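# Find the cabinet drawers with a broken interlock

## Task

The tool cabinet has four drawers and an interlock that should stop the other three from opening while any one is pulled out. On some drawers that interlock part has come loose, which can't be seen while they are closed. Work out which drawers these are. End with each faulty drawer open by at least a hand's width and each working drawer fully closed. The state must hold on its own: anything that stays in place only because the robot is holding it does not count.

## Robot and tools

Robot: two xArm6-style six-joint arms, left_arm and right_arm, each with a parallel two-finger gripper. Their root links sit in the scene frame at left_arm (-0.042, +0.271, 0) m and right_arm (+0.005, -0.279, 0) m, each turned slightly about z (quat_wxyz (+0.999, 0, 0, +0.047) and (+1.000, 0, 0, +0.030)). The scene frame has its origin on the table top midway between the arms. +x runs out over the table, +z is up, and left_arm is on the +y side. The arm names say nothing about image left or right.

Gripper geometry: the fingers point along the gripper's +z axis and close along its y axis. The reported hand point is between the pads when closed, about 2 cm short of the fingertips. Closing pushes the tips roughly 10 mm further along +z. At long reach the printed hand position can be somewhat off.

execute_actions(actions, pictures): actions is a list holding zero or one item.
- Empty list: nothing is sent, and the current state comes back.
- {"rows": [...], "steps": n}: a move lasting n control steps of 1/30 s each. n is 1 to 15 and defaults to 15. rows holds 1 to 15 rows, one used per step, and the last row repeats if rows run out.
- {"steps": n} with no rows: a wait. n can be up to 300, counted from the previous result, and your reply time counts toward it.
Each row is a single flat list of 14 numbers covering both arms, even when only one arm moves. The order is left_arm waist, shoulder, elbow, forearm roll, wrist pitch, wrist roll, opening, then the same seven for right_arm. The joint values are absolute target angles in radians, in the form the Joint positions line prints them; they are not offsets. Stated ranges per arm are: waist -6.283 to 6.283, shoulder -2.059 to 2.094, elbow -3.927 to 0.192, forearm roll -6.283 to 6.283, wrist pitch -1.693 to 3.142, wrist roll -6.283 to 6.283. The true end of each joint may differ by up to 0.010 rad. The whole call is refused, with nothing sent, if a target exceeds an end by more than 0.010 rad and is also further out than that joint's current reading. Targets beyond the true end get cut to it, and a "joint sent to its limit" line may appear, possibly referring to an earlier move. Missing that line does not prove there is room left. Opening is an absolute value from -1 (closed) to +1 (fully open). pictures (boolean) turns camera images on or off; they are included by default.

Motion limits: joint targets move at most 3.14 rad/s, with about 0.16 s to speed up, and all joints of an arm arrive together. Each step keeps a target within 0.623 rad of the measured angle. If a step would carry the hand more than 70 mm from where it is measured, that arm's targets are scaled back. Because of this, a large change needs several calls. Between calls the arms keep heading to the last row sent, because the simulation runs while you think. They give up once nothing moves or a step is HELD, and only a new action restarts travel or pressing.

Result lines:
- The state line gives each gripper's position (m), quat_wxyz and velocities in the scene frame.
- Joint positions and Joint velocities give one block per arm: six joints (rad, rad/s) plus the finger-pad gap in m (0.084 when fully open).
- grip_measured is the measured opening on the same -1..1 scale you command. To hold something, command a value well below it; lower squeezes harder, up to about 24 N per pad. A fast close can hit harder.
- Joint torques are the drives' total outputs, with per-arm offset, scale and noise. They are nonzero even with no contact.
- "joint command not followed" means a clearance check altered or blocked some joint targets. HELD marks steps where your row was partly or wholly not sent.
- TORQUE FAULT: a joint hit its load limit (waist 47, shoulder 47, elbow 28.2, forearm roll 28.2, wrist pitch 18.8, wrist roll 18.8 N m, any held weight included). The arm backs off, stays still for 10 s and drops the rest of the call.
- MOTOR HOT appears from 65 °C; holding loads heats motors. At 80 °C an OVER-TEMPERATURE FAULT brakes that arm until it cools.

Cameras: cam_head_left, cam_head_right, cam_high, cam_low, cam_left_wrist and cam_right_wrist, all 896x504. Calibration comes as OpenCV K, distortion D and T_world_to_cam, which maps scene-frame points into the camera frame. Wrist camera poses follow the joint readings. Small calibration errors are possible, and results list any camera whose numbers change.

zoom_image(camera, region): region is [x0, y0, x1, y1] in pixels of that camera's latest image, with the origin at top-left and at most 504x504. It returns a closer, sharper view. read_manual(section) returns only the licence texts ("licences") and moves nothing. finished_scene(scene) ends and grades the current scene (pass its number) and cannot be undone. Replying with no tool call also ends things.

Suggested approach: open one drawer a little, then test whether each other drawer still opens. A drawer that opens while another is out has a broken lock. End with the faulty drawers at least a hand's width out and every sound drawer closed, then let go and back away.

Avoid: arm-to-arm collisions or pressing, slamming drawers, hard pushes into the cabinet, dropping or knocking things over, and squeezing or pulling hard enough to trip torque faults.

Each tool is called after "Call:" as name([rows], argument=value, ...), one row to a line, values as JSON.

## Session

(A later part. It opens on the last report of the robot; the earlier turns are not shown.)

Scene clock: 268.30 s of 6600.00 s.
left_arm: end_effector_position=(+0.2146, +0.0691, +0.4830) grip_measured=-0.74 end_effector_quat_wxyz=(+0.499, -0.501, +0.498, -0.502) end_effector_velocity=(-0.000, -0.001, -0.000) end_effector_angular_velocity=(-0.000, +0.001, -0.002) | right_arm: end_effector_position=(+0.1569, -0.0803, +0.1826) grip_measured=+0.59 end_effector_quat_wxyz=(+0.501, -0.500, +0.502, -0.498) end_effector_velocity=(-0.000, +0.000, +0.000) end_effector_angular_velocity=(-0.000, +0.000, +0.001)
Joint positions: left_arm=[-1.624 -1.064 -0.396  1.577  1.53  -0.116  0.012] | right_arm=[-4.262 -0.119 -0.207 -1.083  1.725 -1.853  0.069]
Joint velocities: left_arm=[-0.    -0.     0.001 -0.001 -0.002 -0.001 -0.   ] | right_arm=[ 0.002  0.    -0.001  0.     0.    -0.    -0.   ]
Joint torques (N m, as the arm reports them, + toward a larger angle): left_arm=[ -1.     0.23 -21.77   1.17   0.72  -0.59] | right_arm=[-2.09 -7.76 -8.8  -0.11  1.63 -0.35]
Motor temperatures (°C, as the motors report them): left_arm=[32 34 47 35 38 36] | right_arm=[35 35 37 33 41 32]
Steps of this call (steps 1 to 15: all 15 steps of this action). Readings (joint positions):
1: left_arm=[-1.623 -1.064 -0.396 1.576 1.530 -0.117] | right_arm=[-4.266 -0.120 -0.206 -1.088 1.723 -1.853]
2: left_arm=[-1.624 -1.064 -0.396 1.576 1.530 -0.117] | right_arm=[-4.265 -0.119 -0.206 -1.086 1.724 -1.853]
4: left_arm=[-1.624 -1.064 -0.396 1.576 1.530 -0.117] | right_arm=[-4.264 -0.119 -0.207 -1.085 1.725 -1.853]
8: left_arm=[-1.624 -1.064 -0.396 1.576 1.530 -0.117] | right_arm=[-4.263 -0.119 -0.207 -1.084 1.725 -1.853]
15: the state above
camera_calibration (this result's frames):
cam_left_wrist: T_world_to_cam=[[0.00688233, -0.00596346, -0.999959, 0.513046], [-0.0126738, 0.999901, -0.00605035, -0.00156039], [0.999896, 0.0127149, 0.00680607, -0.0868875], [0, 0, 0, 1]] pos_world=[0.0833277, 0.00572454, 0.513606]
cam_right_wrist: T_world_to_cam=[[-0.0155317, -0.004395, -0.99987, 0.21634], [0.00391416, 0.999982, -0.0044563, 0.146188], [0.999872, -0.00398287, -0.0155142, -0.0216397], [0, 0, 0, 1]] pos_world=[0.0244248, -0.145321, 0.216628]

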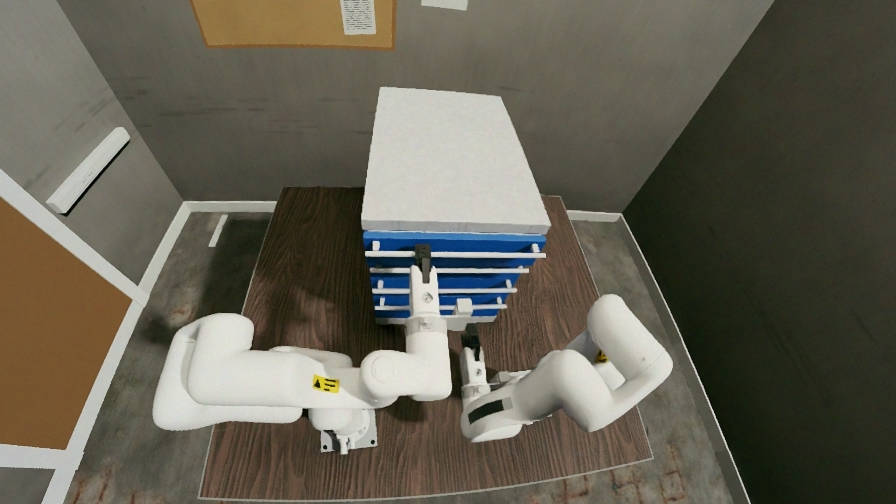

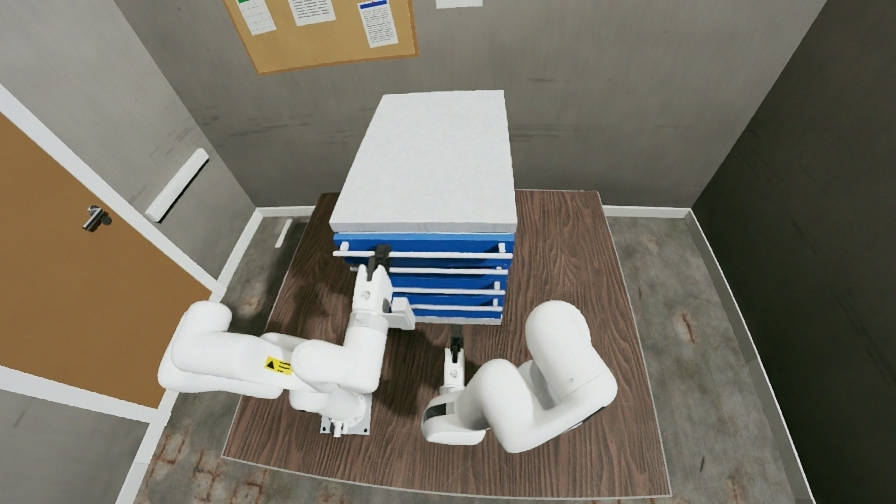

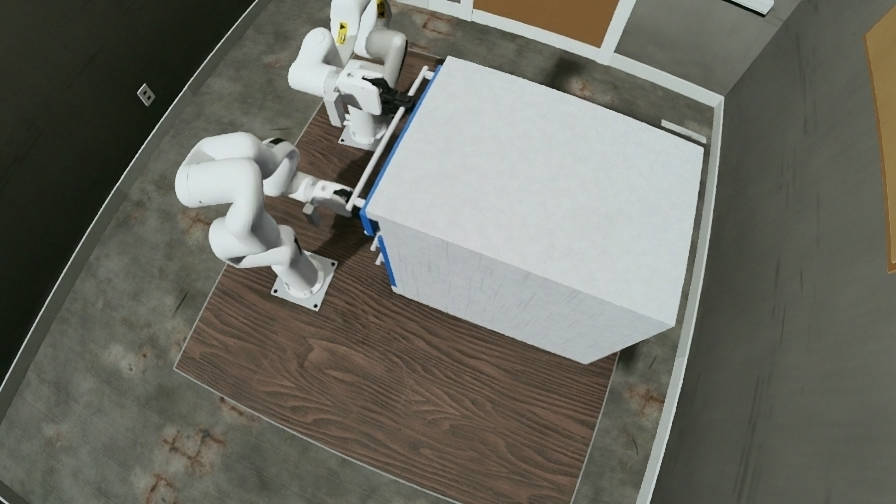

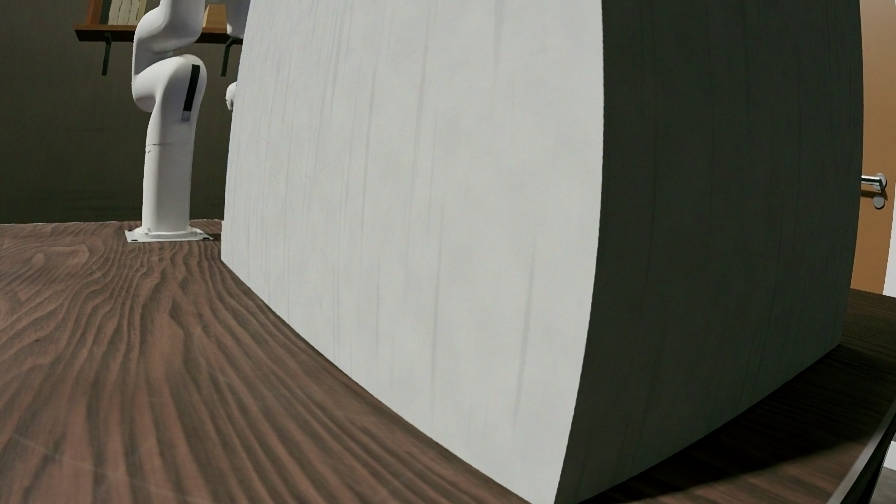

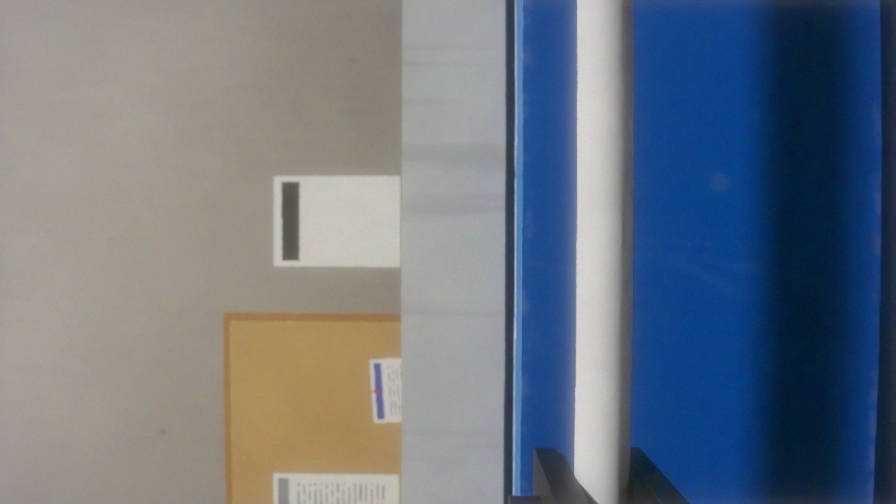

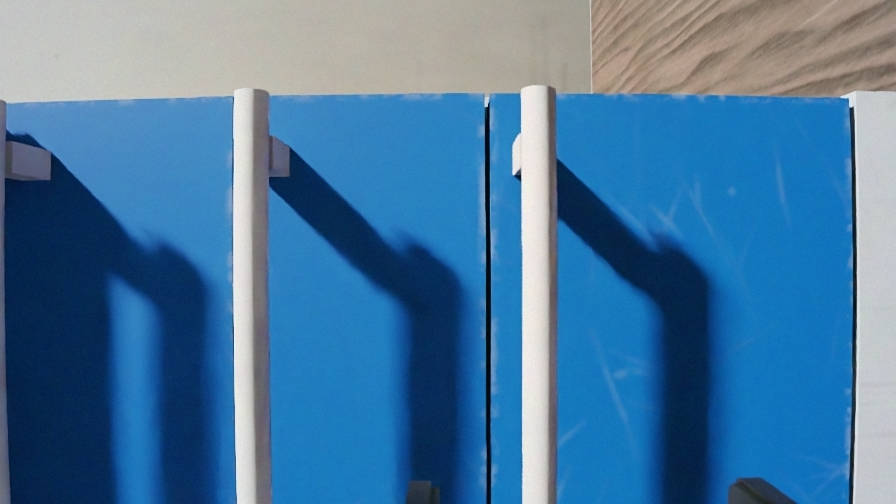

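Call:
execute_actions([
  {"rows": [[-1.624,-1.0643,-0.3955,1.5762,1.5303,-0.1167,-1,-4.1870,-0.5860,-0.1824,-1.1260,1.9649,-2.2488,0.6]], "steps": 15},
], pictures=false)

Call:
execute_actions([
  {"rows": [[-1.624,-1.0643,-0.3955,1.5762,1.5303,-0.1167,-1,-4.2266,-0.6077,-0.1671,-1.1596,1.941,-2.2657,0.6],[-1.624,-1.0643,-0.3955,1.5762,1.5303,-0.1167,-1,-4.2662,-0.6295,-0.1518,-1.1932,1.9171,-2.2825,0.6],[-1.624,-1.0643,-0.3955,1.5762,1.5303,-0.1167,-1,-4.3057,-0.6512,-0.1366,-1.2268,1.8933,-2.2994,0.6],[-1.624,-1.0643,-0.3955,1.5762,1.5303,-0.1167,-1,-4.3453,-0.673,-0.1213,-1.2604,1.8694,-2.3162,0.6],[-1.624,-1.0643,-0.3955,1.5762,1.5303,-0.1167,-1,-4.3849,-0.6947,-0.1060,-1.2940,1.8455,-2.3331,0.6]], "steps": 15},
])

Scene clock: 303.53 s of 6600.00 s.
left_arm: end_effector_position=(+0.2146, +0.0690, +0.4827) grip_measured=-0.74 end_effector_quat_wxyz=(+0.499, -0.501, +0.498, -0.502) end_effector_velocity=(-0.000, -0.000, -0.000) end_effector_angular_velocity=(+0.002, -0.001, -0.000) | right_arm: end_effector_position=(+0.1561, -0.0801, +0.2811) grip_measured=+0.59 end_effector_quat_wxyz=(+0.500, -0.500, +0.500, -0.500) end_effector_velocity=(+0.003, -0.005, +0.003) end_effector_angular_velocity=(-0.041, -0.017, -0.007)
Joint positions: left_arm=[-1.624 -1.064 -0.396  1.576  1.53  -0.117  0.011] | right_arm=[-4.188 -0.582 -0.182 -1.125  1.963 -2.246  0.069]
Joint velocities: left_arm=[-0.001 -0.     0.001  0.001  0.001  0.    -0.   ] | right_arm=[ 0.004 -0.016  0.014 -0.003  0.022 -0.044  0.   ]
Joint torques (N m, as the arm reports them, + toward a larger angle): left_arm=[ -1.32   1.68 -18.46  -0.06   0.47  -0.47] | right_arm=[ -2.13  -3.38 -13.67  -0.91   1.44  -0.36]
Motor temperatures (°C, as the motors report them): left_arm=[32 34 42 35 36 36] | right_arm=[35 36 36 32 41 32]
Steps of this call (steps 1 to 15: the robot went on to your last target; steps 16 to 90: nothing new was sent; then 31.73 s passed at rest; steps 91 to 105: all 15 steps of this action). Readings (joint positions):
91: left_arm=[-1.624 -1.064 -0.396 1.576 1.530 -0.117] | right_arm=[-4.262 -0.119 -0.207 -1.083 1.725 -1.854]
92: left_arm=[-1.624 -1.064 -0.396 1.576 1.530 -0.117] | right_arm=[-4.261 -0.126 -0.206 -1.084 1.730 -1.862]
94: left_arm=[-1.624 -1.064 -0.396 1.576 1.530 -0.117] | right_arm=[-4.250 -0.195 -0.200 -1.090 1.767 -1.923]
98: left_arm=[-1.624 -1.064 -0.396 1.576 1.530 -0.117] | right_arm=[-4.209 -0.448 -0.193 -1.114 1.893 -2.129]
105: the state above

Scene clock: 304.03 s of 6600.00 s.
left_arm: end_effector_position=(+0.2146, +0.0690, +0.4827) grip_measured=-0.74 end_effector_quat_wxyz=(+0.499, -0.501, +0.498, -0.502) end_effector_velocity=(+0.000, +0.000, -0.001) end_effector_angular_velocity=(+0.002, -0.000, +0.002) | right_arm: end_effector_position=(+0.1957, -0.0791, +0.2820) grip_measured=+0.59 end_effector_quat_wxyz=(+0.500, -0.500, +0.500, -0.500) end_effector_velocity=(+0.002, +0.001, +0.001) end_effector_angular_velocity=(-0.001, -0.000, +0.005)
Joint positions: left_arm=[-1.624 -1.064 -0.396  1.576  1.53  -0.117  0.011] | right_arm=[-4.383 -0.694 -0.107 -1.293  1.846 -2.332  0.069]
Joint velocities: left_arm=[ 0.     0.001  0.001  0.     0.002 -0.     0.   ] | right_arm=[-0.013 -0.008  0.004 -0.015 -0.011 -0.008  0.   ]
Joint torques (N m, as the arm reports them, + toward a larger angle): left_arm=[ -1.49   1.85 -18.32  -0.09   0.5   -0.59] | right_arm=[ -2.13  -2.19 -13.94  -0.66   1.15  -0.29]
Motor temperatures (°C, as the motors report them): left_arm=[32 34 42 35 36 36] | right_arm=[35 35 36 32 41 32]
Steps of this call (steps 1 to 15: all 15 steps of this action). Readings (joint positions):
1: left_arm=[-1.624 -1.064 -0.396 1.576 1.530 -0.117] | right_arm=[-4.188 -0.583 -0.181 -1.126 1.963 -2.247]
2: left_arm=[-1.624 -1.064 -0.396 1.576 1.530 -0.117] | right_arm=[-4.194 -0.587 -0.179 -1.132 1.959 -2.251]
4: left_arm=[-1.624 -1.064 -0.396 1.576 1.530 -0.117] | right_arm=[-4.229 -0.607 -0.166 -1.162 1.938 -2.267]
8: left_arm=[-1.624 -1.064 -0.396 1.576 1.530 -0.117] | right_arm=[-4.341 -0.670 -0.123 -1.256 1.873 -2.313]
15: the state above
camera_calibration (this result's frames):
cam_left_wrist: T_world_to_cam=[[0.00646478, -0.0056908, -0.999963, 0.512807], [-0.0126383, 0.999903, -0.00577217, -0.00166789], [0.999899, 0.0126752, 0.00639224, -0.0866709], [0, 0, 0, 1]] pos_world=[0.0833259, 0.00568457, 0.513332]
cam_right_wrist: T_world_to_cam=[[-0.0128559, -0.00923819, -0.999875, 0.315413], [0.0044128, 0.999947, -0.0092956, 0.146604], [0.999908, -0.00453175, -0.0128144, -0.0597136], [0, 0, 0, 1]] pos_world=[0.063116, -0.143953, 0.315971]

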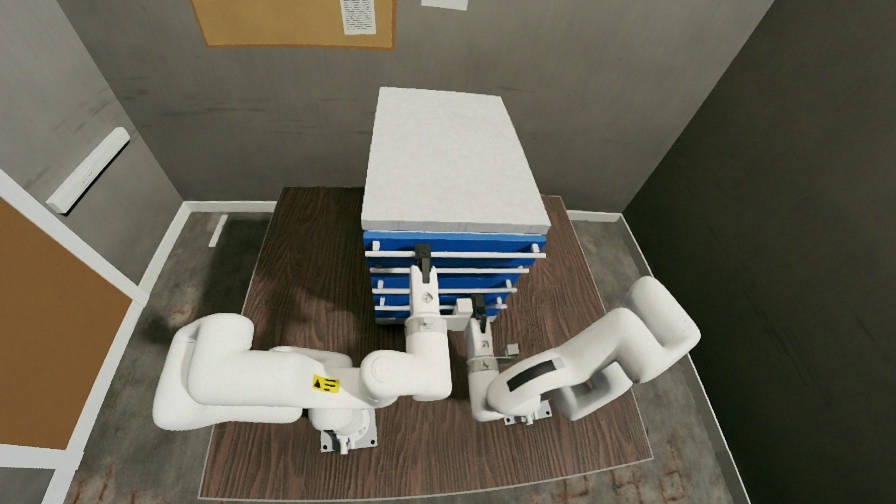

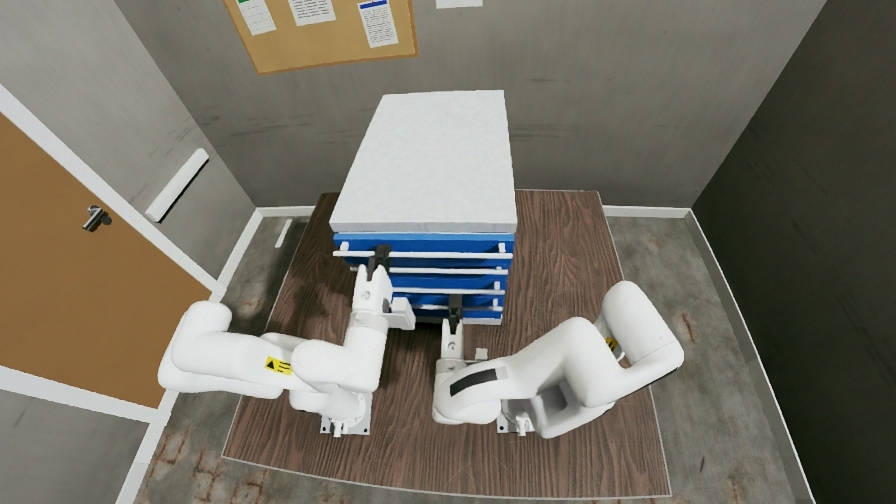

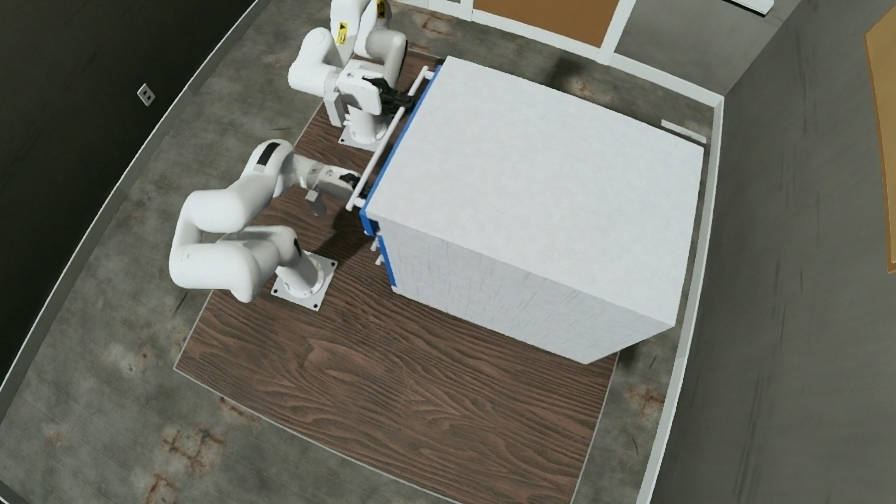

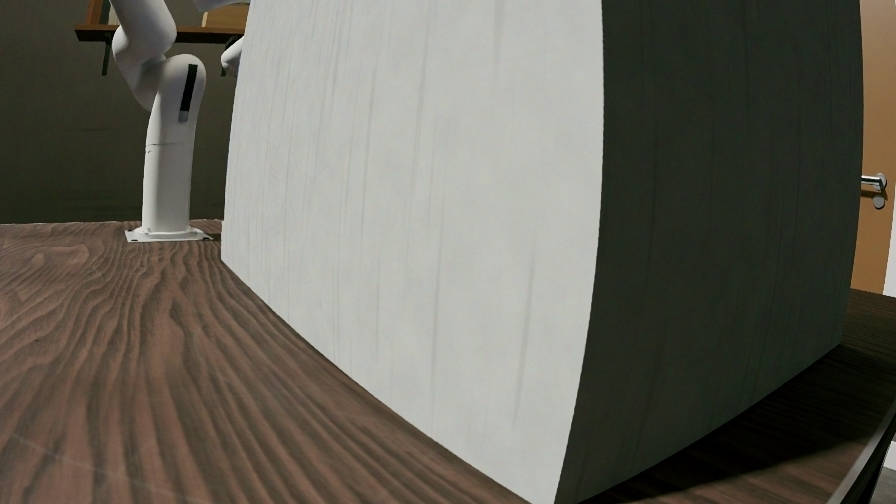

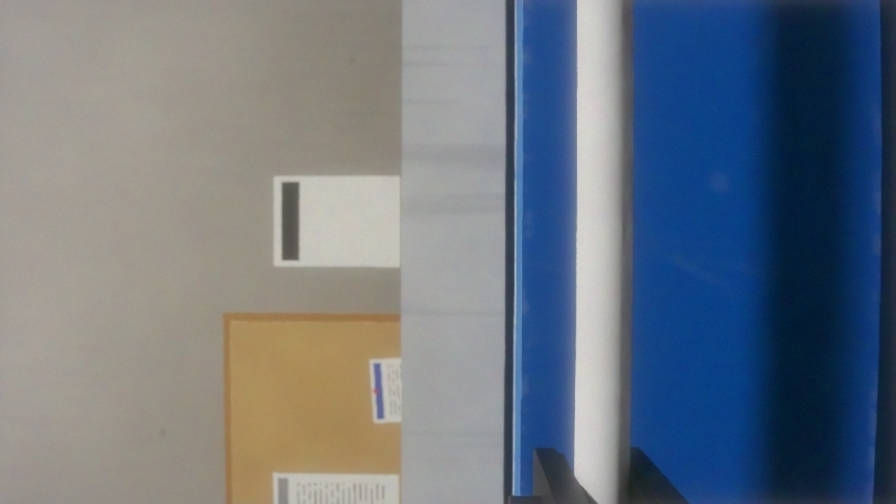

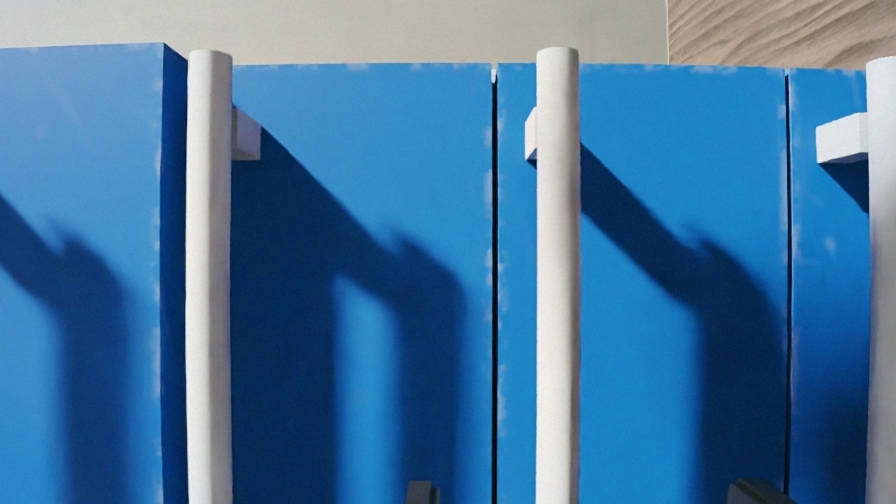

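Call:
execute_actions([
  {"rows": [[-1.624,-1.0643,-0.3967,1.5762,1.5303,-0.1167,-1,-4.433,-0.7077,-0.0974,-1.3293,1.8121,-2.3441,0.6],[-1.624,-1.0643,-0.3967,1.5762,1.5303,-0.1167,-1,-4.4811,-0.7207,-0.0889,-1.3645,1.7787,-2.3551,0.6],[-1.624,-1.0643,-0.3967,1.5762,1.5303,-0.1167,-1,-4.5291,-0.7336,-0.0803,-1.3998,1.7453,-2.3661,0.6],[-1.624,-1.0643,-0.3967,1.5762,1.5303,-0.1167,-1,-4.5772,-0.7466,-0.0718,-1.435,1.7119,-2.3771,0.6],[-1.624,-1.0643,-0.3967,1.5762,1.5303,-0.1167,-1,-4.6253,-0.7596,-0.0632,-1.4703,1.6785,-2.3881,0.6]], "steps": 15},
], pictures=false)

Call:
execute_actions([
  {"rows": [[-1.624,-1.0643,-0.3967,1.5762,1.5303,-0.1167,-1,-4.6253,-0.7596,-0.0632,-1.4703,1.6785,-2.3881,0.4],[-1.624,-1.0643,-0.3967,1.5762,1.5303,-0.1167,-1,-4.6253,-0.7596,-0.0632,-1.4703,1.6785,-2.3881,0.2],[-1.624,-1.0643,-0.3967,1.5762,1.5303,-0.1167,-1,-4.6253,-0.7596,-0.0632,-1.4703,1.6785,-2.3881,0.0],[-1.624,-1.0643,-0.3967,1.5762,1.5303,-0.1167,-1,-4.6253,-0.7596,-0.0632,-1.4703,1.6785,-2.3881,-0.2],[-1.624,-1.0643,-0.3967,1.5762,1.5303,-0.1167,-1,-4.6253,-0.7596,-0.0632,-1.4703,1.6785,-2.3881,-0.4],[-1.624,-1.0643,-0.3967,1.5762,1.5303,-0.1167,-1,-4.6253,-0.7596,-0.0632,-1.4703,1.6785,-2.3881,-0.55],[-1.624,-1.0643,-0.3967,1.5762,1.5303,-0.1167,-1,-4.6253,-0.7596,-0.0632,-1.4703,1.6785,-2.3881,-0.65],[-1.624,-1.0643,-0.3967,1.5762,1.5303,-0.1167,-1,-4.6253,-0.7596,-0.0632,-1.4703,1.6785,-2.3881,-0.72],[-1.624,-1.0643,-0.3967,1.5762,1.5303,-0.1167,-1,-4.6253,-0.7596,-0.0632,-1.4703,1.6785,-2.3881,-0.8],[-1.624,-1.0643,-0.3967,1.5762,1.5303,-0.1167,-1,-4.6253,-0.7596,-0.0632,-1.4703,1.6785,-2.3881,-0.9],[-1.624,-1.0643,-0.3967,1.5762,1.5303,-0.1167,-1,-4.6253,-0.7596,-0.0632,-1.4703,1.6785,-2.3881,-1]], "steps": 15},
])

Scene clock: 310.60 s of 6600.00 s.
left_arm: end_effector_position=(+0.2146, +0.0690, +0.4829) grip_measured=-0.74 end_effector_quat_wxyz=(+0.499, -0.501, +0.498, -0.502) end_effector_velocity=(+0.000, -0.000, +0.001) end_effector_angular_velocity=(-0.001, -0.000, -0.000) | right_arm: end_effector_position=(+0.2342, -0.0782, +0.2820) grip_measured=+0.59 end_effector_quat_wxyz=(+0.500, -0.500, +0.500, -0.500) end_effector_velocity=(+0.002, +0.002, -0.000) end_effector_angular_velocity=(-0.003, +0.001, +0.010)
Joint positions: left_arm=[-1.624 -1.064 -0.396  1.576  1.53  -0.117  0.011] | right_arm=[-4.623 -0.759 -0.064 -1.469  1.68  -2.388  0.069]
Joint velocities: left_arm=[ 0.001  0.001 -0.002  0.    -0.001  0.     0.   ] | right_arm=[-0.015 -0.004  0.003 -0.016 -0.018 -0.005  0.   ]
Joint torques (N m, as the arm reports them, + toward a larger angle): left_arm=[ -1.31   1.21 -20.17   0.46   0.44  -0.47] | right_arm=[ -1.93  -2.19 -14.7   -0.99   1.1   -0.29]
Motor temperatures (°C, as the motors report them): left_arm=[32 34 42 35 36 36] | right_arm=[35 35 37 32 41 32]
Steps of this call (steps 1 to 15: the robot went on to your last target; steps 16 to 90: nothing new was sent; then 3.07 s passed at rest; steps 91 to 105: all 15 steps of this action). Readings (joint positions):
91: left_arm=[-1.624 -1.064 -0.396 1.576 1.530 -0.117] | right_arm=[-4.385 -0.695 -0.106 -1.295 1.845 -2.333]
92: left_arm=[-1.624 -1.064 -0.396 1.576 1.530 -0.117] | right_arm=[-4.393 -0.697 -0.105 -1.300 1.839 -2.335]
94: left_arm=[-1.624 -1.064 -0.396 1.576 1.530 -0.117] | right_arm=[-4.434 -0.708 -0.097 -1.331 1.810 -2.345]
98: left_arm=[-1.624 -1.064 -0.396 1.576 1.530 -0.117] | right_arm=[-4.568 -0.744 -0.073 -1.427 1.720 -2.375]
105: the state above

Scene clock: 311.10 s of 6600.00 s.
left_arm: end_effector_position=(+0.2146, +0.0690, +0.4830) grip_measured=-0.74 end_effector_quat_wxyz=(+0.499, -0.501, +0.498, -0.502) end_effector_velocity=(-0.000, -0.000, +0.001) end_effector_angular_velocity=(-0.001, -0.001, -0.001) | right_arm: end_effector_position=(+0.2346, -0.0781, +0.2829) grip_measured=-0.74 end_effector_quat_wxyz=(+0.501, -0.499, +0.500, -0.500) end_effector_velocity=(-0.000, +0.000, -0.001) end_effector_angular_velocity=(+0.000, +0.002, +0.002)
Joint positions: left_arm=[-1.624 -1.064 -0.396  1.576  1.53  -0.117  0.012] | right_arm=[-4.625 -0.76  -0.064 -1.471  1.68  -2.388  0.011]
Joint velocities: left_arm=[-0.     0.001 -0.001  0.001 -0.001  0.     0.   ] | right_arm=[-0.001  0.     0.001 -0.    -0.003  0.001 -0.   ]
Joint torques (N m, as the arm reports them, + toward a larger angle): left_arm=[ -1.26   0.29 -21.38   0.96   0.61  -0.49] | right_arm=[ -2.36  -0.71 -12.97  -0.14  -0.63  -0.2 ]
Motor temperatures (°C, as the motors report them): left_arm=[32 34 42 35 36 36] | right_arm=[35 35 37 32 41 32]
Steps of this call (steps 1 to 15: all 15 steps of this action). Readings (joint positions):
1: left_arm=[-1.624 -1.064 -0.396 1.576 1.530 -0.117] | right_arm=[-4.624 -0.759 -0.064 -1.469 1.679 -2.388]
2: left_arm=[-1.624 -1.064 -0.396 1.576 1.530 -0.117] | right_arm=[-4.624 -0.759 -0.063 -1.470 1.679 -2.388]
4: left_arm=[-1.624 -1.064 -0.396 1.576 1.530 -0.117] | right_arm=[-4.624 -0.759 -0.063 -1.470 1.679 -2.388]
8: left_arm=[-1.624 -1.064 -0.396 1.576 1.530 -0.117] | right_arm=[-4.625 -0.759 -0.063 -1.470 1.679 -2.388]
15: the state above
camera_calibration (this result's frames):
cam_left_wrist: T_world_to_cam=[[0.00625246, -0.00641027, -0.99996, 0.513175], [-0.0126422, 0.999899, -0.00648893, -0.00132088], [0.999901, 0.0126823, 0.00617079, -0.0865658], [0, 0, 0, 1]] pos_world=[0.0833318, 0.00570819, 0.51368]
cam_right_wrist: T_world_to_cam=[[-0.0114373, -0.00735664, -0.999908, 0.316629], [0.00516482, 0.999959, -0.0074161, 0.144705], [0.999921, -0.00524916, -0.0113988, -0.0990321], [0, 0, 0, 1]] pos_world=[0.101898, -0.14289, 0.316544]

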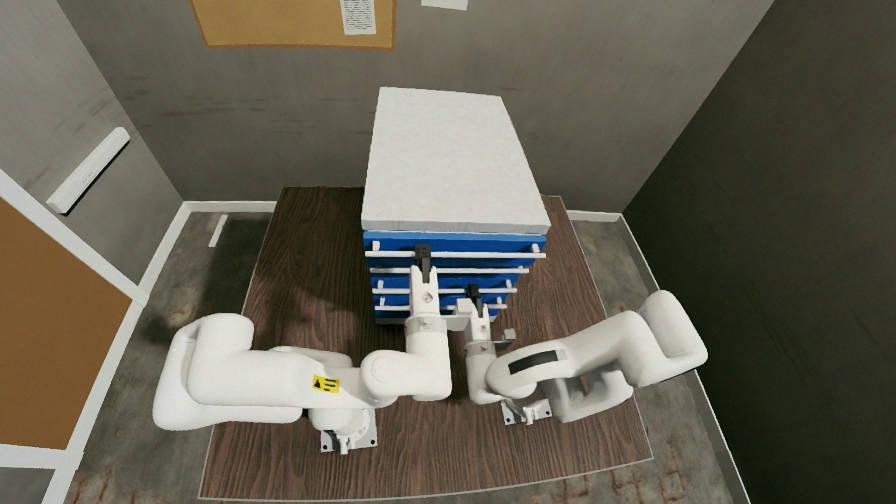

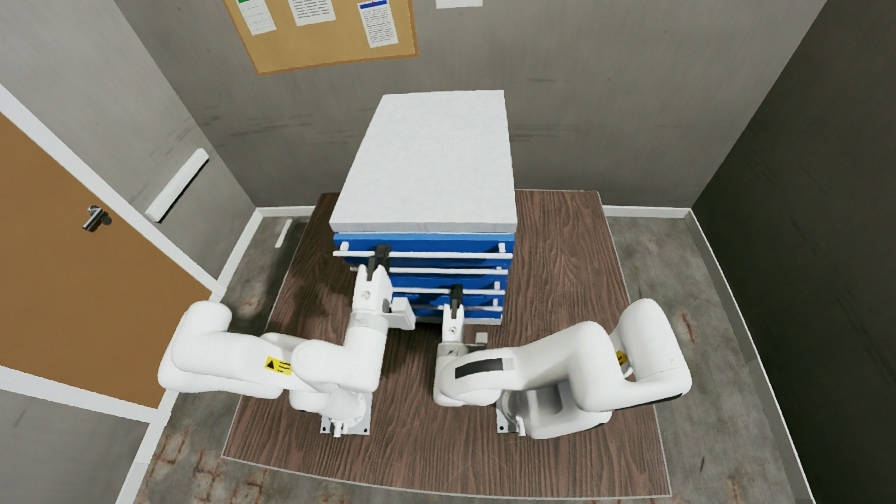

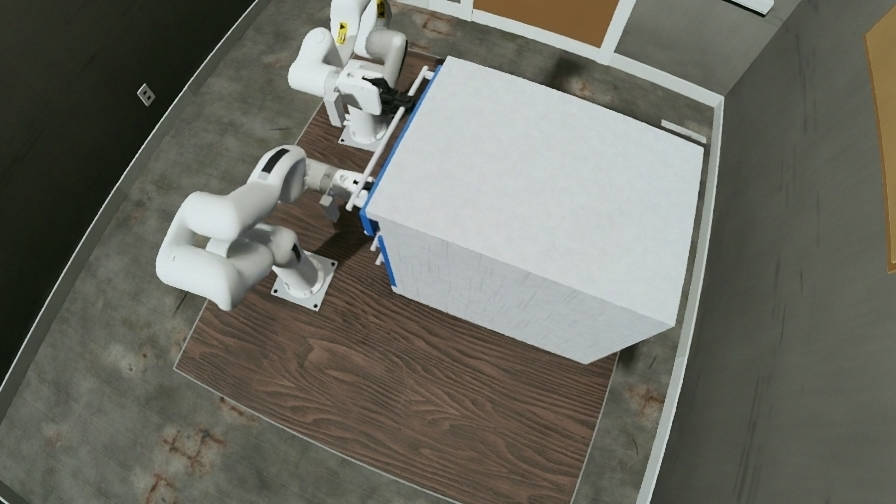

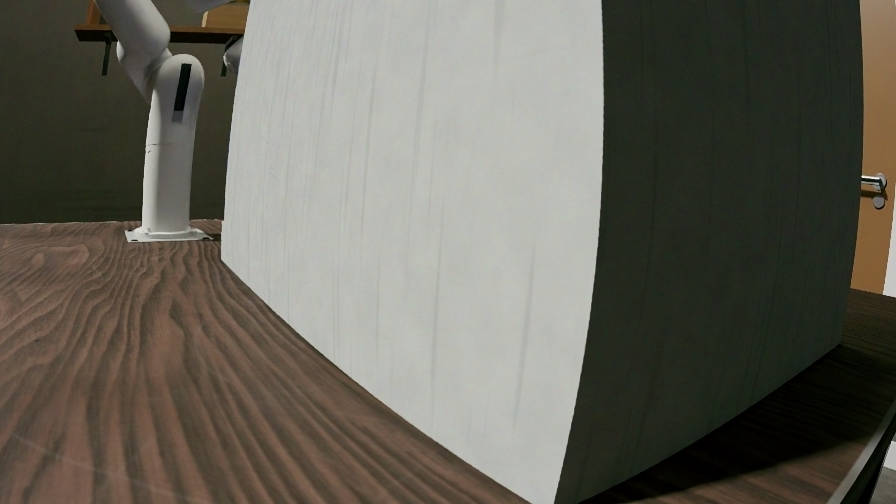

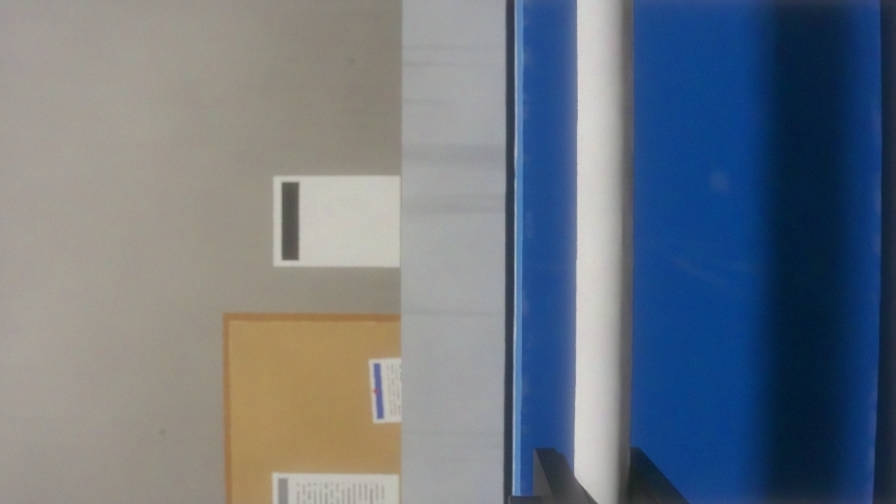

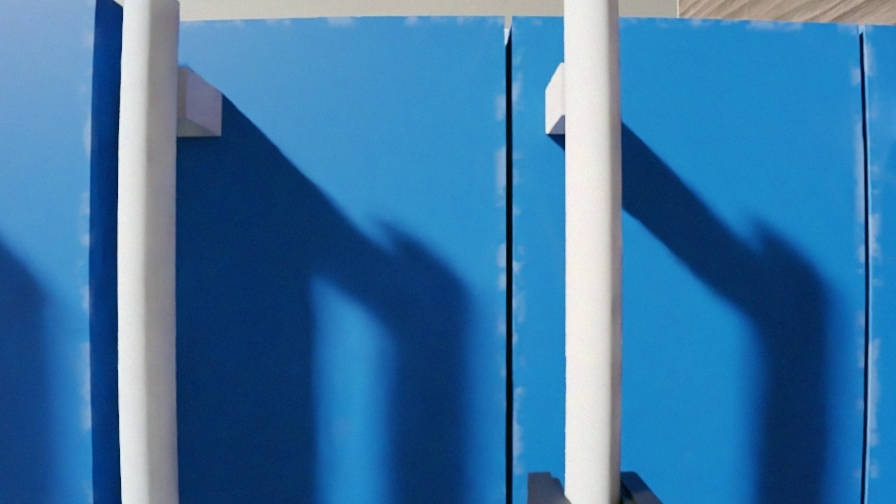

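Call:
execute_actions([
  {"rows": [[-1.624,-1.0643,-0.3967,1.5762,1.5303,-0.1167,-1,-4.5999,-0.7592,-0.0666,-1.4527,1.6972,-2.3883,-1],[-1.624,-1.0643,-0.3967,1.5762,1.5303,-0.1167,-1,-4.5747,-0.7538,-0.0701,-1.4349,1.7152,-2.3835,-1],[-1.624,-1.0643,-0.3967,1.5762,1.5303,-0.1167,-1,-4.5496,-0.7485,-0.0735,-1.4170,1.7333,-2.3787,-1],[-1.624,-1.0643,-0.3967,1.5762,1.5303,-0.1167,-1,-4.5244,-0.7431,-0.0770,-1.3992,1.7513,-2.3739,-1],[-1.624,-1.0643,-0.3967,1.5762,1.5303,-0.1167,-1,-4.4993,-0.7377,-0.0804,-1.3814,1.7693,-2.3691,-1],[-1.624,-1.0643,-0.3967,1.5762,1.5303,-0.1167,-1,-4.4763,-0.7301,-0.0855,-1.3640,1.7849,-2.3628,-1],[-1.624,-1.0643,-0.3967,1.5762,1.5303,-0.1167,-1,-4.4533,-0.7225,-0.0906,-1.3466,1.8005,-2.3565,-1],[-1.624,-1.0643,-0.3967,1.5762,1.5303,-0.1167,-1,-4.4303,-0.7150,-0.0958,-1.3291,1.8161,-2.3503,-1],[-1.624,-1.0643,-0.3967,1.5762,1.5303,-0.1167,-1,-4.4073,-0.7074,-0.1009,-1.3117,1.8317,-2.3440,-1],[-1.624,-1.0643,-0.3967,1.5762,1.5303,-0.1167,-1,-4.3843,-0.6998,-0.1060,-1.2943,1.8473,-2.3377,-1],[-1.624,-1.0643,-0.3967,1.5762,1.5303,-0.1167,-1,-4.3634,-0.6896,-0.1130,-1.2771,1.8605,-2.3296,-1],[-1.624,-1.0643,-0.3967,1.5762,1.5303,-0.1167,-1,-4.3424,-0.6794,-0.1200,-1.2599,1.8736,-2.3214,-1],[-1.624,-1.0643,-0.3967,1.5762,1.5303,-0.1167,-1,-4.3215,-0.6693,-0.1271,-1.2427,1.8868,-2.3133,-1],[-1.624,-1.0643,-0.3967,1.5762,1.5303,-0.1167,-1,-4.3005,-0.6591,-0.1341,-1.2255,1.8999,-2.3051,-1],[-1.624,-1.0643,-0.3967,1.5762,1.5303,-0.1167,-1,-4.2796,-0.6489,-0.1411,-1.2083,1.9131,-2.2970,-1]], "steps": 15},
], pictures=false)

Call:
execute_actions([
  {"rows": [[-1.624,-1.0643,-0.3967,1.5762,1.5303,-0.1167,-1,-4.2609,-0.6373,-0.1494,-1.1919,1.9239,-2.2882,-1],[-1.624,-1.0643,-0.3967,1.5762,1.5303,-0.1167,-1,-4.2423,-0.6256,-0.1577,-1.1755,1.9348,-2.2793,-1],[-1.624,-1.0643,-0.3967,1.5762,1.5303,-0.1167,-1,-4.2236,-0.6140,-0.1660,-1.1592,1.9456,-2.2705,-1],[-1.624,-1.0643,-0.3967,1.5762,1.5303,-0.1167,-1,-4.2050,-0.6023,-0.1743,-1.1428,1.9565,-2.2616,-1],[-1.624,-1.0643,-0.3967,1.5762,1.5303,-0.1167,-1,-4.1863,-0.5907,-0.1826,-1.1264,1.9673,-2.2528,-1]], "steps": 15},
], pictures=false)

Scene clock: 331.53 s of 6600.00 s.
left_arm: end_effector_position=(+0.2146, +0.0691, +0.4832) grip_measured=-0.74 end_effector_quat_wxyz=(+0.498, -0.501, +0.498, -0.502) end_effector_velocity=(+0.000, -0.000, -0.001) end_effector_angular_velocity=(+0.003, +0.000, +0.000) | right_arm: end_effector_position=(+0.1907, -0.0787, +0.2824) grip_measured=-0.74 end_effector_quat_wxyz=(+0.500, -0.501, +0.500, -0.499) end_effector_velocity=(-0.119, -0.001, +0.000) end_effector_angular_velocity=(-0.000, +0.006, +0.004)
Joint positions: left_arm=[-1.624 -1.064 -0.397  1.576  1.53  -0.117  0.012] | right_arm=[-4.357 -0.684 -0.116 -1.272  1.862 -2.326  0.011]
Joint velocities: left_arm=[ 0.     0.002  0.001 -0.    -0.     0.    -0.   ] | right_arm=[ 0.644  0.288 -0.2    0.515  0.408  0.23   0.   ]
Joint torques (N m, as the arm reports them, + toward a larger angle): left_arm=[ -1.44  -0.49 -23.56   1.87   0.66  -0.52] | right_arm=[-2.66 -1.06 -8.51  2.88 -1.67 -0.23]
Motor temperatures (°C, as the motors report them): left_arm=[32 34 43 35 36 36] | right_arm=[35 35 36 33 42 32]
Steps of this call (steps 1 to 15: the robot went on to your last target; steps 16 to 90: nothing new was sent; then 16.93 s passed at rest; steps 91 to 105: all 15 steps of this action). Readings (joint positions):
91: left_arm=[-1.624 -1.064 -0.397 1.576 1.530 -0.117] | right_arm=[-4.625 -0.760 -0.063 -1.470 1.679 -2.388]
92: left_arm=[-1.624 -1.064 -0.397 1.576 1.530 -0.117] | right_arm=[-4.621 -0.759 -0.064 -1.467 1.682 -2.388]
94: left_arm=[-1.624 -1.064 -0.397 1.576 1.530 -0.117] | right_arm=[-4.597 -0.756 -0.067 -1.450 1.699 -2.385]
98: left_arm=[-1.624 -1.064 -0.397 1.576 1.530 -0.117] | right_arm=[-4.514 -0.739 -0.078 -1.391 1.757 -2.371]
105: the state above

Scene clock: 332.03 s of 6600.00 s.
left_arm: end_effector_position=(+0.2146, +0.0691, +0.4832) grip_measured=-0.74 end_effector_quat_wxyz=(+0.498, -0.501, +0.498, -0.502) end_effector_velocity=(-0.000, -0.000, +0.000) end_effector_angular_velocity=(-0.001, -0.000, -0.002) | right_arm: end_effector_position=(+0.1560, -0.0794, +0.2827) grip_measured=-0.74 end_effector_quat_wxyz=(+0.501, -0.501, +0.500, -0.499) end_effector_velocity=(-0.001, -0.001, +0.001) end_effector_angular_velocity=(+0.001, -0.005, -0.001)
Joint positions: left_arm=[-1.624 -1.064 -0.397  1.576  1.53  -0.117  0.012] | right_arm=[-4.187 -0.591 -0.182 -1.129  1.964 -2.253  0.011]
Joint velocities: left_arm=[-0.    -0.001 -0.     0.001 -0.001 -0.     0.   ] | right_arm=[ 0.007  0.004 -0.002  0.005  0.008  0.005  0.   ]
Joint torques (N m, as the arm reports them, + toward a larger angle): left_arm=[ -1.53  -0.4  -23.72   1.87   0.74  -0.49] | right_arm=[-5.62 -3.04 -7.23  3.99  2.68  0.06]
Motor temperatures (°C, as the motors report them): left_arm=[32 34 43 35 36 36] | right_arm=[35 35 36 33 42 32]
Steps of this call (steps 1 to 15: all 15 steps of this action). Readings (joint positions):
1: left_arm=[-1.624 -1.064 -0.397 1.576 1.530 -0.117] | right_arm=[-4.335 -0.674 -0.123 -1.254 1.876 -2.318]
2: left_arm=[-1.624 -1.064 -0.397 1.576 1.530 -0.117] | right_arm=[-4.314 -0.664 -0.130 -1.237 1.889 -2.310]
4: left_arm=[-1.624 -1.064 -0.397 1.576 1.530 -0.117] | right_arm=[-4.274 -0.643 -0.145 -1.203 1.913 -2.293]
8: left_arm=[-1.624 -1.064 -0.397 1.576 1.530 -0.117] | right_arm=[-4.206 -0.602 -0.174 -1.145 1.953 -2.263]
15: the state above

Call:
execute_actions([
  {"rows": [[-1.6123,-1.0637,-0.3970,1.5777,1.5187,-0.1172,-1,-4.1863,-0.5907,-0.1826,-1.1264,1.9673,-2.2528,-1],[-1.6006,-1.0631,-0.3974,1.5792,1.5070,-0.1176,-1,-4.1863,-0.5907,-0.1826,-1.1264,1.9673,-2.2528,-1],[-1.5889,-1.0625,-0.3977,1.5807,1.4954,-0.1181,-1,-4.1863,-0.5907,-0.1826,-1.1264,1.9673,-2.2528,-1],[-1.5771,-1.0618,-0.3980,1.5822,1.4837,-0.1186,-1,-4.1863,-0.5907,-0.1826,-1.1264,1.9673,-2.2528,-1],[-1.5654,-1.0612,-0.3983,1.5837,1.4721,-0.1191,-1,-4.1863,-0.5907,-0.1826,-1.1264,1.9673,-2.2528,-1],[-1.5537,-1.0606,-0.3987,1.5852,1.4604,-0.1195,-1,-4.1863,-0.5907,-0.1826,-1.1264,1.9673,-2.2528,-1],[-1.542,-1.060,-0.399,1.5867,1.4488,-0.120,-1,-4.1863,-0.5907,-0.1826,-1.1264,1.9673,-2.2528,-1],[-1.5334,-1.0592,-0.3994,1.5878,1.4403,-0.1204,-1,-4.1863,-0.5907,-0.1826,-1.1264,1.9673,-2.2528,-1],[-1.5247,-1.0584,-0.3999,1.5889,1.4317,-0.1207,-1,-4.1863,-0.5907,-0.1826,-1.1264,1.9673,-2.2528,-1],[-1.5161,-1.0576,-0.4003,1.59,1.4232,-0.1211,-1,-4.1863,-0.5907,-0.1826,-1.1264,1.9673,-2.2528,-1]], "steps": 15},
], pictures=false)

Scene clock: 336.70 s of 6600.00 s.
left_arm: end_effector_position=(+0.2279, +0.0690, +0.4834) grip_measured=-0.74 end_effector_quat_wxyz=(+0.499, -0.501, +0.498, -0.502) end_effector_velocity=(+0.006, +0.000, +0.001) end_effector_angular_velocity=(-0.002, -0.001, -0.001) | right_arm: end_effector_position=(+0.1560, -0.0797, +0.2831) grip_measured=-0.74 end_effector_quat_wxyz=(+0.501, -0.500, +0.500, -0.499) end_effector_velocity=(-0.000, +0.000, +0.000) end_effector_angular_velocity=(+0.000, -0.000, +0.000)
Joint positions: left_arm=[-1.519 -1.058 -0.4    1.589  1.427 -0.121  0.012] | right_arm=[-4.186 -0.591 -0.183 -1.129  1.966 -2.253  0.011]
Joint velocities: left_arm=[ 0.047  0.002 -0.003  0.006 -0.048 -0.002  0.   ] | right_arm=[-0.     0.    -0.    -0.001  0.    -0.    -0.   ]
Joint torques (N m, as the arm reports them, + toward a larger angle): left_arm=[ -1.54  -0.85 -25.23   2.04   0.97  -0.53] | right_arm=[-7.15 -4.01 -7.99  3.69  7.25 -0.19]
Motor temperatures (°C, as the motors report them): left_arm=[32 34 43 35 36 36] | right_arm=[35 35 35 33 43 32]
Steps of this call (steps 1 to 15: the robot went on to your last target; steps 16 to 90: nothing new was sent; then 1.17 s passed at rest; steps 91 to 105: all 15 steps of this action). Readings (joint positions):
91: left_arm=[-1.624 -1.064 -0.397 1.576 1.530 -0.117] | right_arm=[-4.186 -0.591 -0.183 -1.129 1.966 -2.253]
92: left_arm=[-1.622 -1.064 -0.397 1.576 1.527 -0.117] | right_arm=[-4.186 -0.591 -0.183 -1.129 1.966 -2.253]
94: left_arm=[-1.610 -1.064 -0.397 1.578 1.516 -0.117] | right_arm=[-4.186 -0.591 -0.183 -1.129 1.966 -2.253]
98: left_arm=[-1.569 -1.062 -0.398 1.583 1.476 -0.119] | right_arm=[-4.186 -0.591 -0.183 -1.129 1.966 -2.253]
105: the state above

Call:
execute_actions([
  {"rows": [[-1.5087,-1.0569,-0.4006,1.5909,1.4159,-0.1214,-1,-4.1863,-0.5907,-0.1826,-1.1264,1.9673,-2.2528,-1],[-1.5013,-1.0562,-0.4010,1.5919,1.4085,-0.1217,-1,-4.1863,-0.5907,-0.1826,-1.1264,1.9673,-2.2528,-1],[-1.4938,-1.0556,-0.4013,1.5928,1.4012,-0.1221,-1,-4.1863,-0.5907,-0.1826,-1.1264,1.9673,-2.2528,-1],[-1.4864,-1.0549,-0.4016,1.5938,1.3938,-0.1224,-1,-4.1863,-0.5907,-0.1826,-1.1264,1.9673,-2.2528,-1],[-1.4790,-1.0542,-0.4019,1.5947,1.3865,-0.1227,-1,-4.1863,-0.5907,-0.1826,-1.1264,1.9673,-2.2528,-1]], "steps": 12},
], pictures=false)

Scene clock: 339.77 s of 6600.00 s.
left_arm: end_effector_position=(+0.2330, +0.0691, +0.4836) grip_measured=-0.74 end_effector_quat_wxyz=(+0.499, -0.501, +0.498, -0.502) end_effector_velocity=(+0.001, +0.000, +0.000) end_effector_angular_velocity=(-0.002, +0.000, -0.001) | right_arm: end_effector_position=(+0.1560, -0.0797, +0.2831) grip_measured=-0.74 end_effector_quat_wxyz=(+0.501, -0.500, +0.500, -0.499) end_effector_velocity=(-0.000, +0.000, +0.000) end_effector_angular_velocity=(+0.000, +0.000, +0.000)
Joint positions: left_arm=[-1.48  -1.054 -0.402  1.595  1.387 -0.123  0.012] | right_arm=[-4.186 -0.591 -0.183 -1.129  1.966 -2.253  0.011]
Joint velocities: left_arm=[ 0.012 -0.001 -0.001  0.001 -0.013 -0.    -0.   ] | right_arm=[-0.     0.    -0.001 -0.    -0.    -0.001 -0.   ]
Joint torques (N m, as the arm reports them, + toward a larger angle): left_arm=[ -0.32  -1.58 -27.61   2.75   1.    -0.53] | right_arm=[-7.47 -4.11 -7.85  3.63  7.12 -0.18]
Motor temperatures (°C, as the motors report them): left_arm=[32 34 43 35 35 36] | right_arm=[35 35 35 33 44 32]
Steps of this call (steps 1 to 15: the robot went on to your last target; steps 16 to 80: nothing new was sent; steps 81 to 92: all 12 steps of this action). Readings (joint positions):
81: left_arm=[-1.516 -1.058 -0.400 1.590 1.423 -0.121] | right_arm=[-4.186 -0.591 -0.183 -1.129 1.966 -2.253]
82: left_arm=[-1.514 -1.057 -0.400 1.590 1.421 -0.121] | right_arm=[-4.186 -0.591 -0.183 -1.129 1.966 -2.253]
84: left_arm=[-1.507 -1.057 -0.401 1.591 1.413 -0.122] | right_arm=[-4.186 -0.591 -0.183 -1.129 1.966 -2.253]
88: left_arm=[-1.485 -1.055 -0.402 1.594 1.393 -0.122] | right_arm=[-4.186 -0.591 -0.183 -1.129 1.966 -2.253]
92: the state above


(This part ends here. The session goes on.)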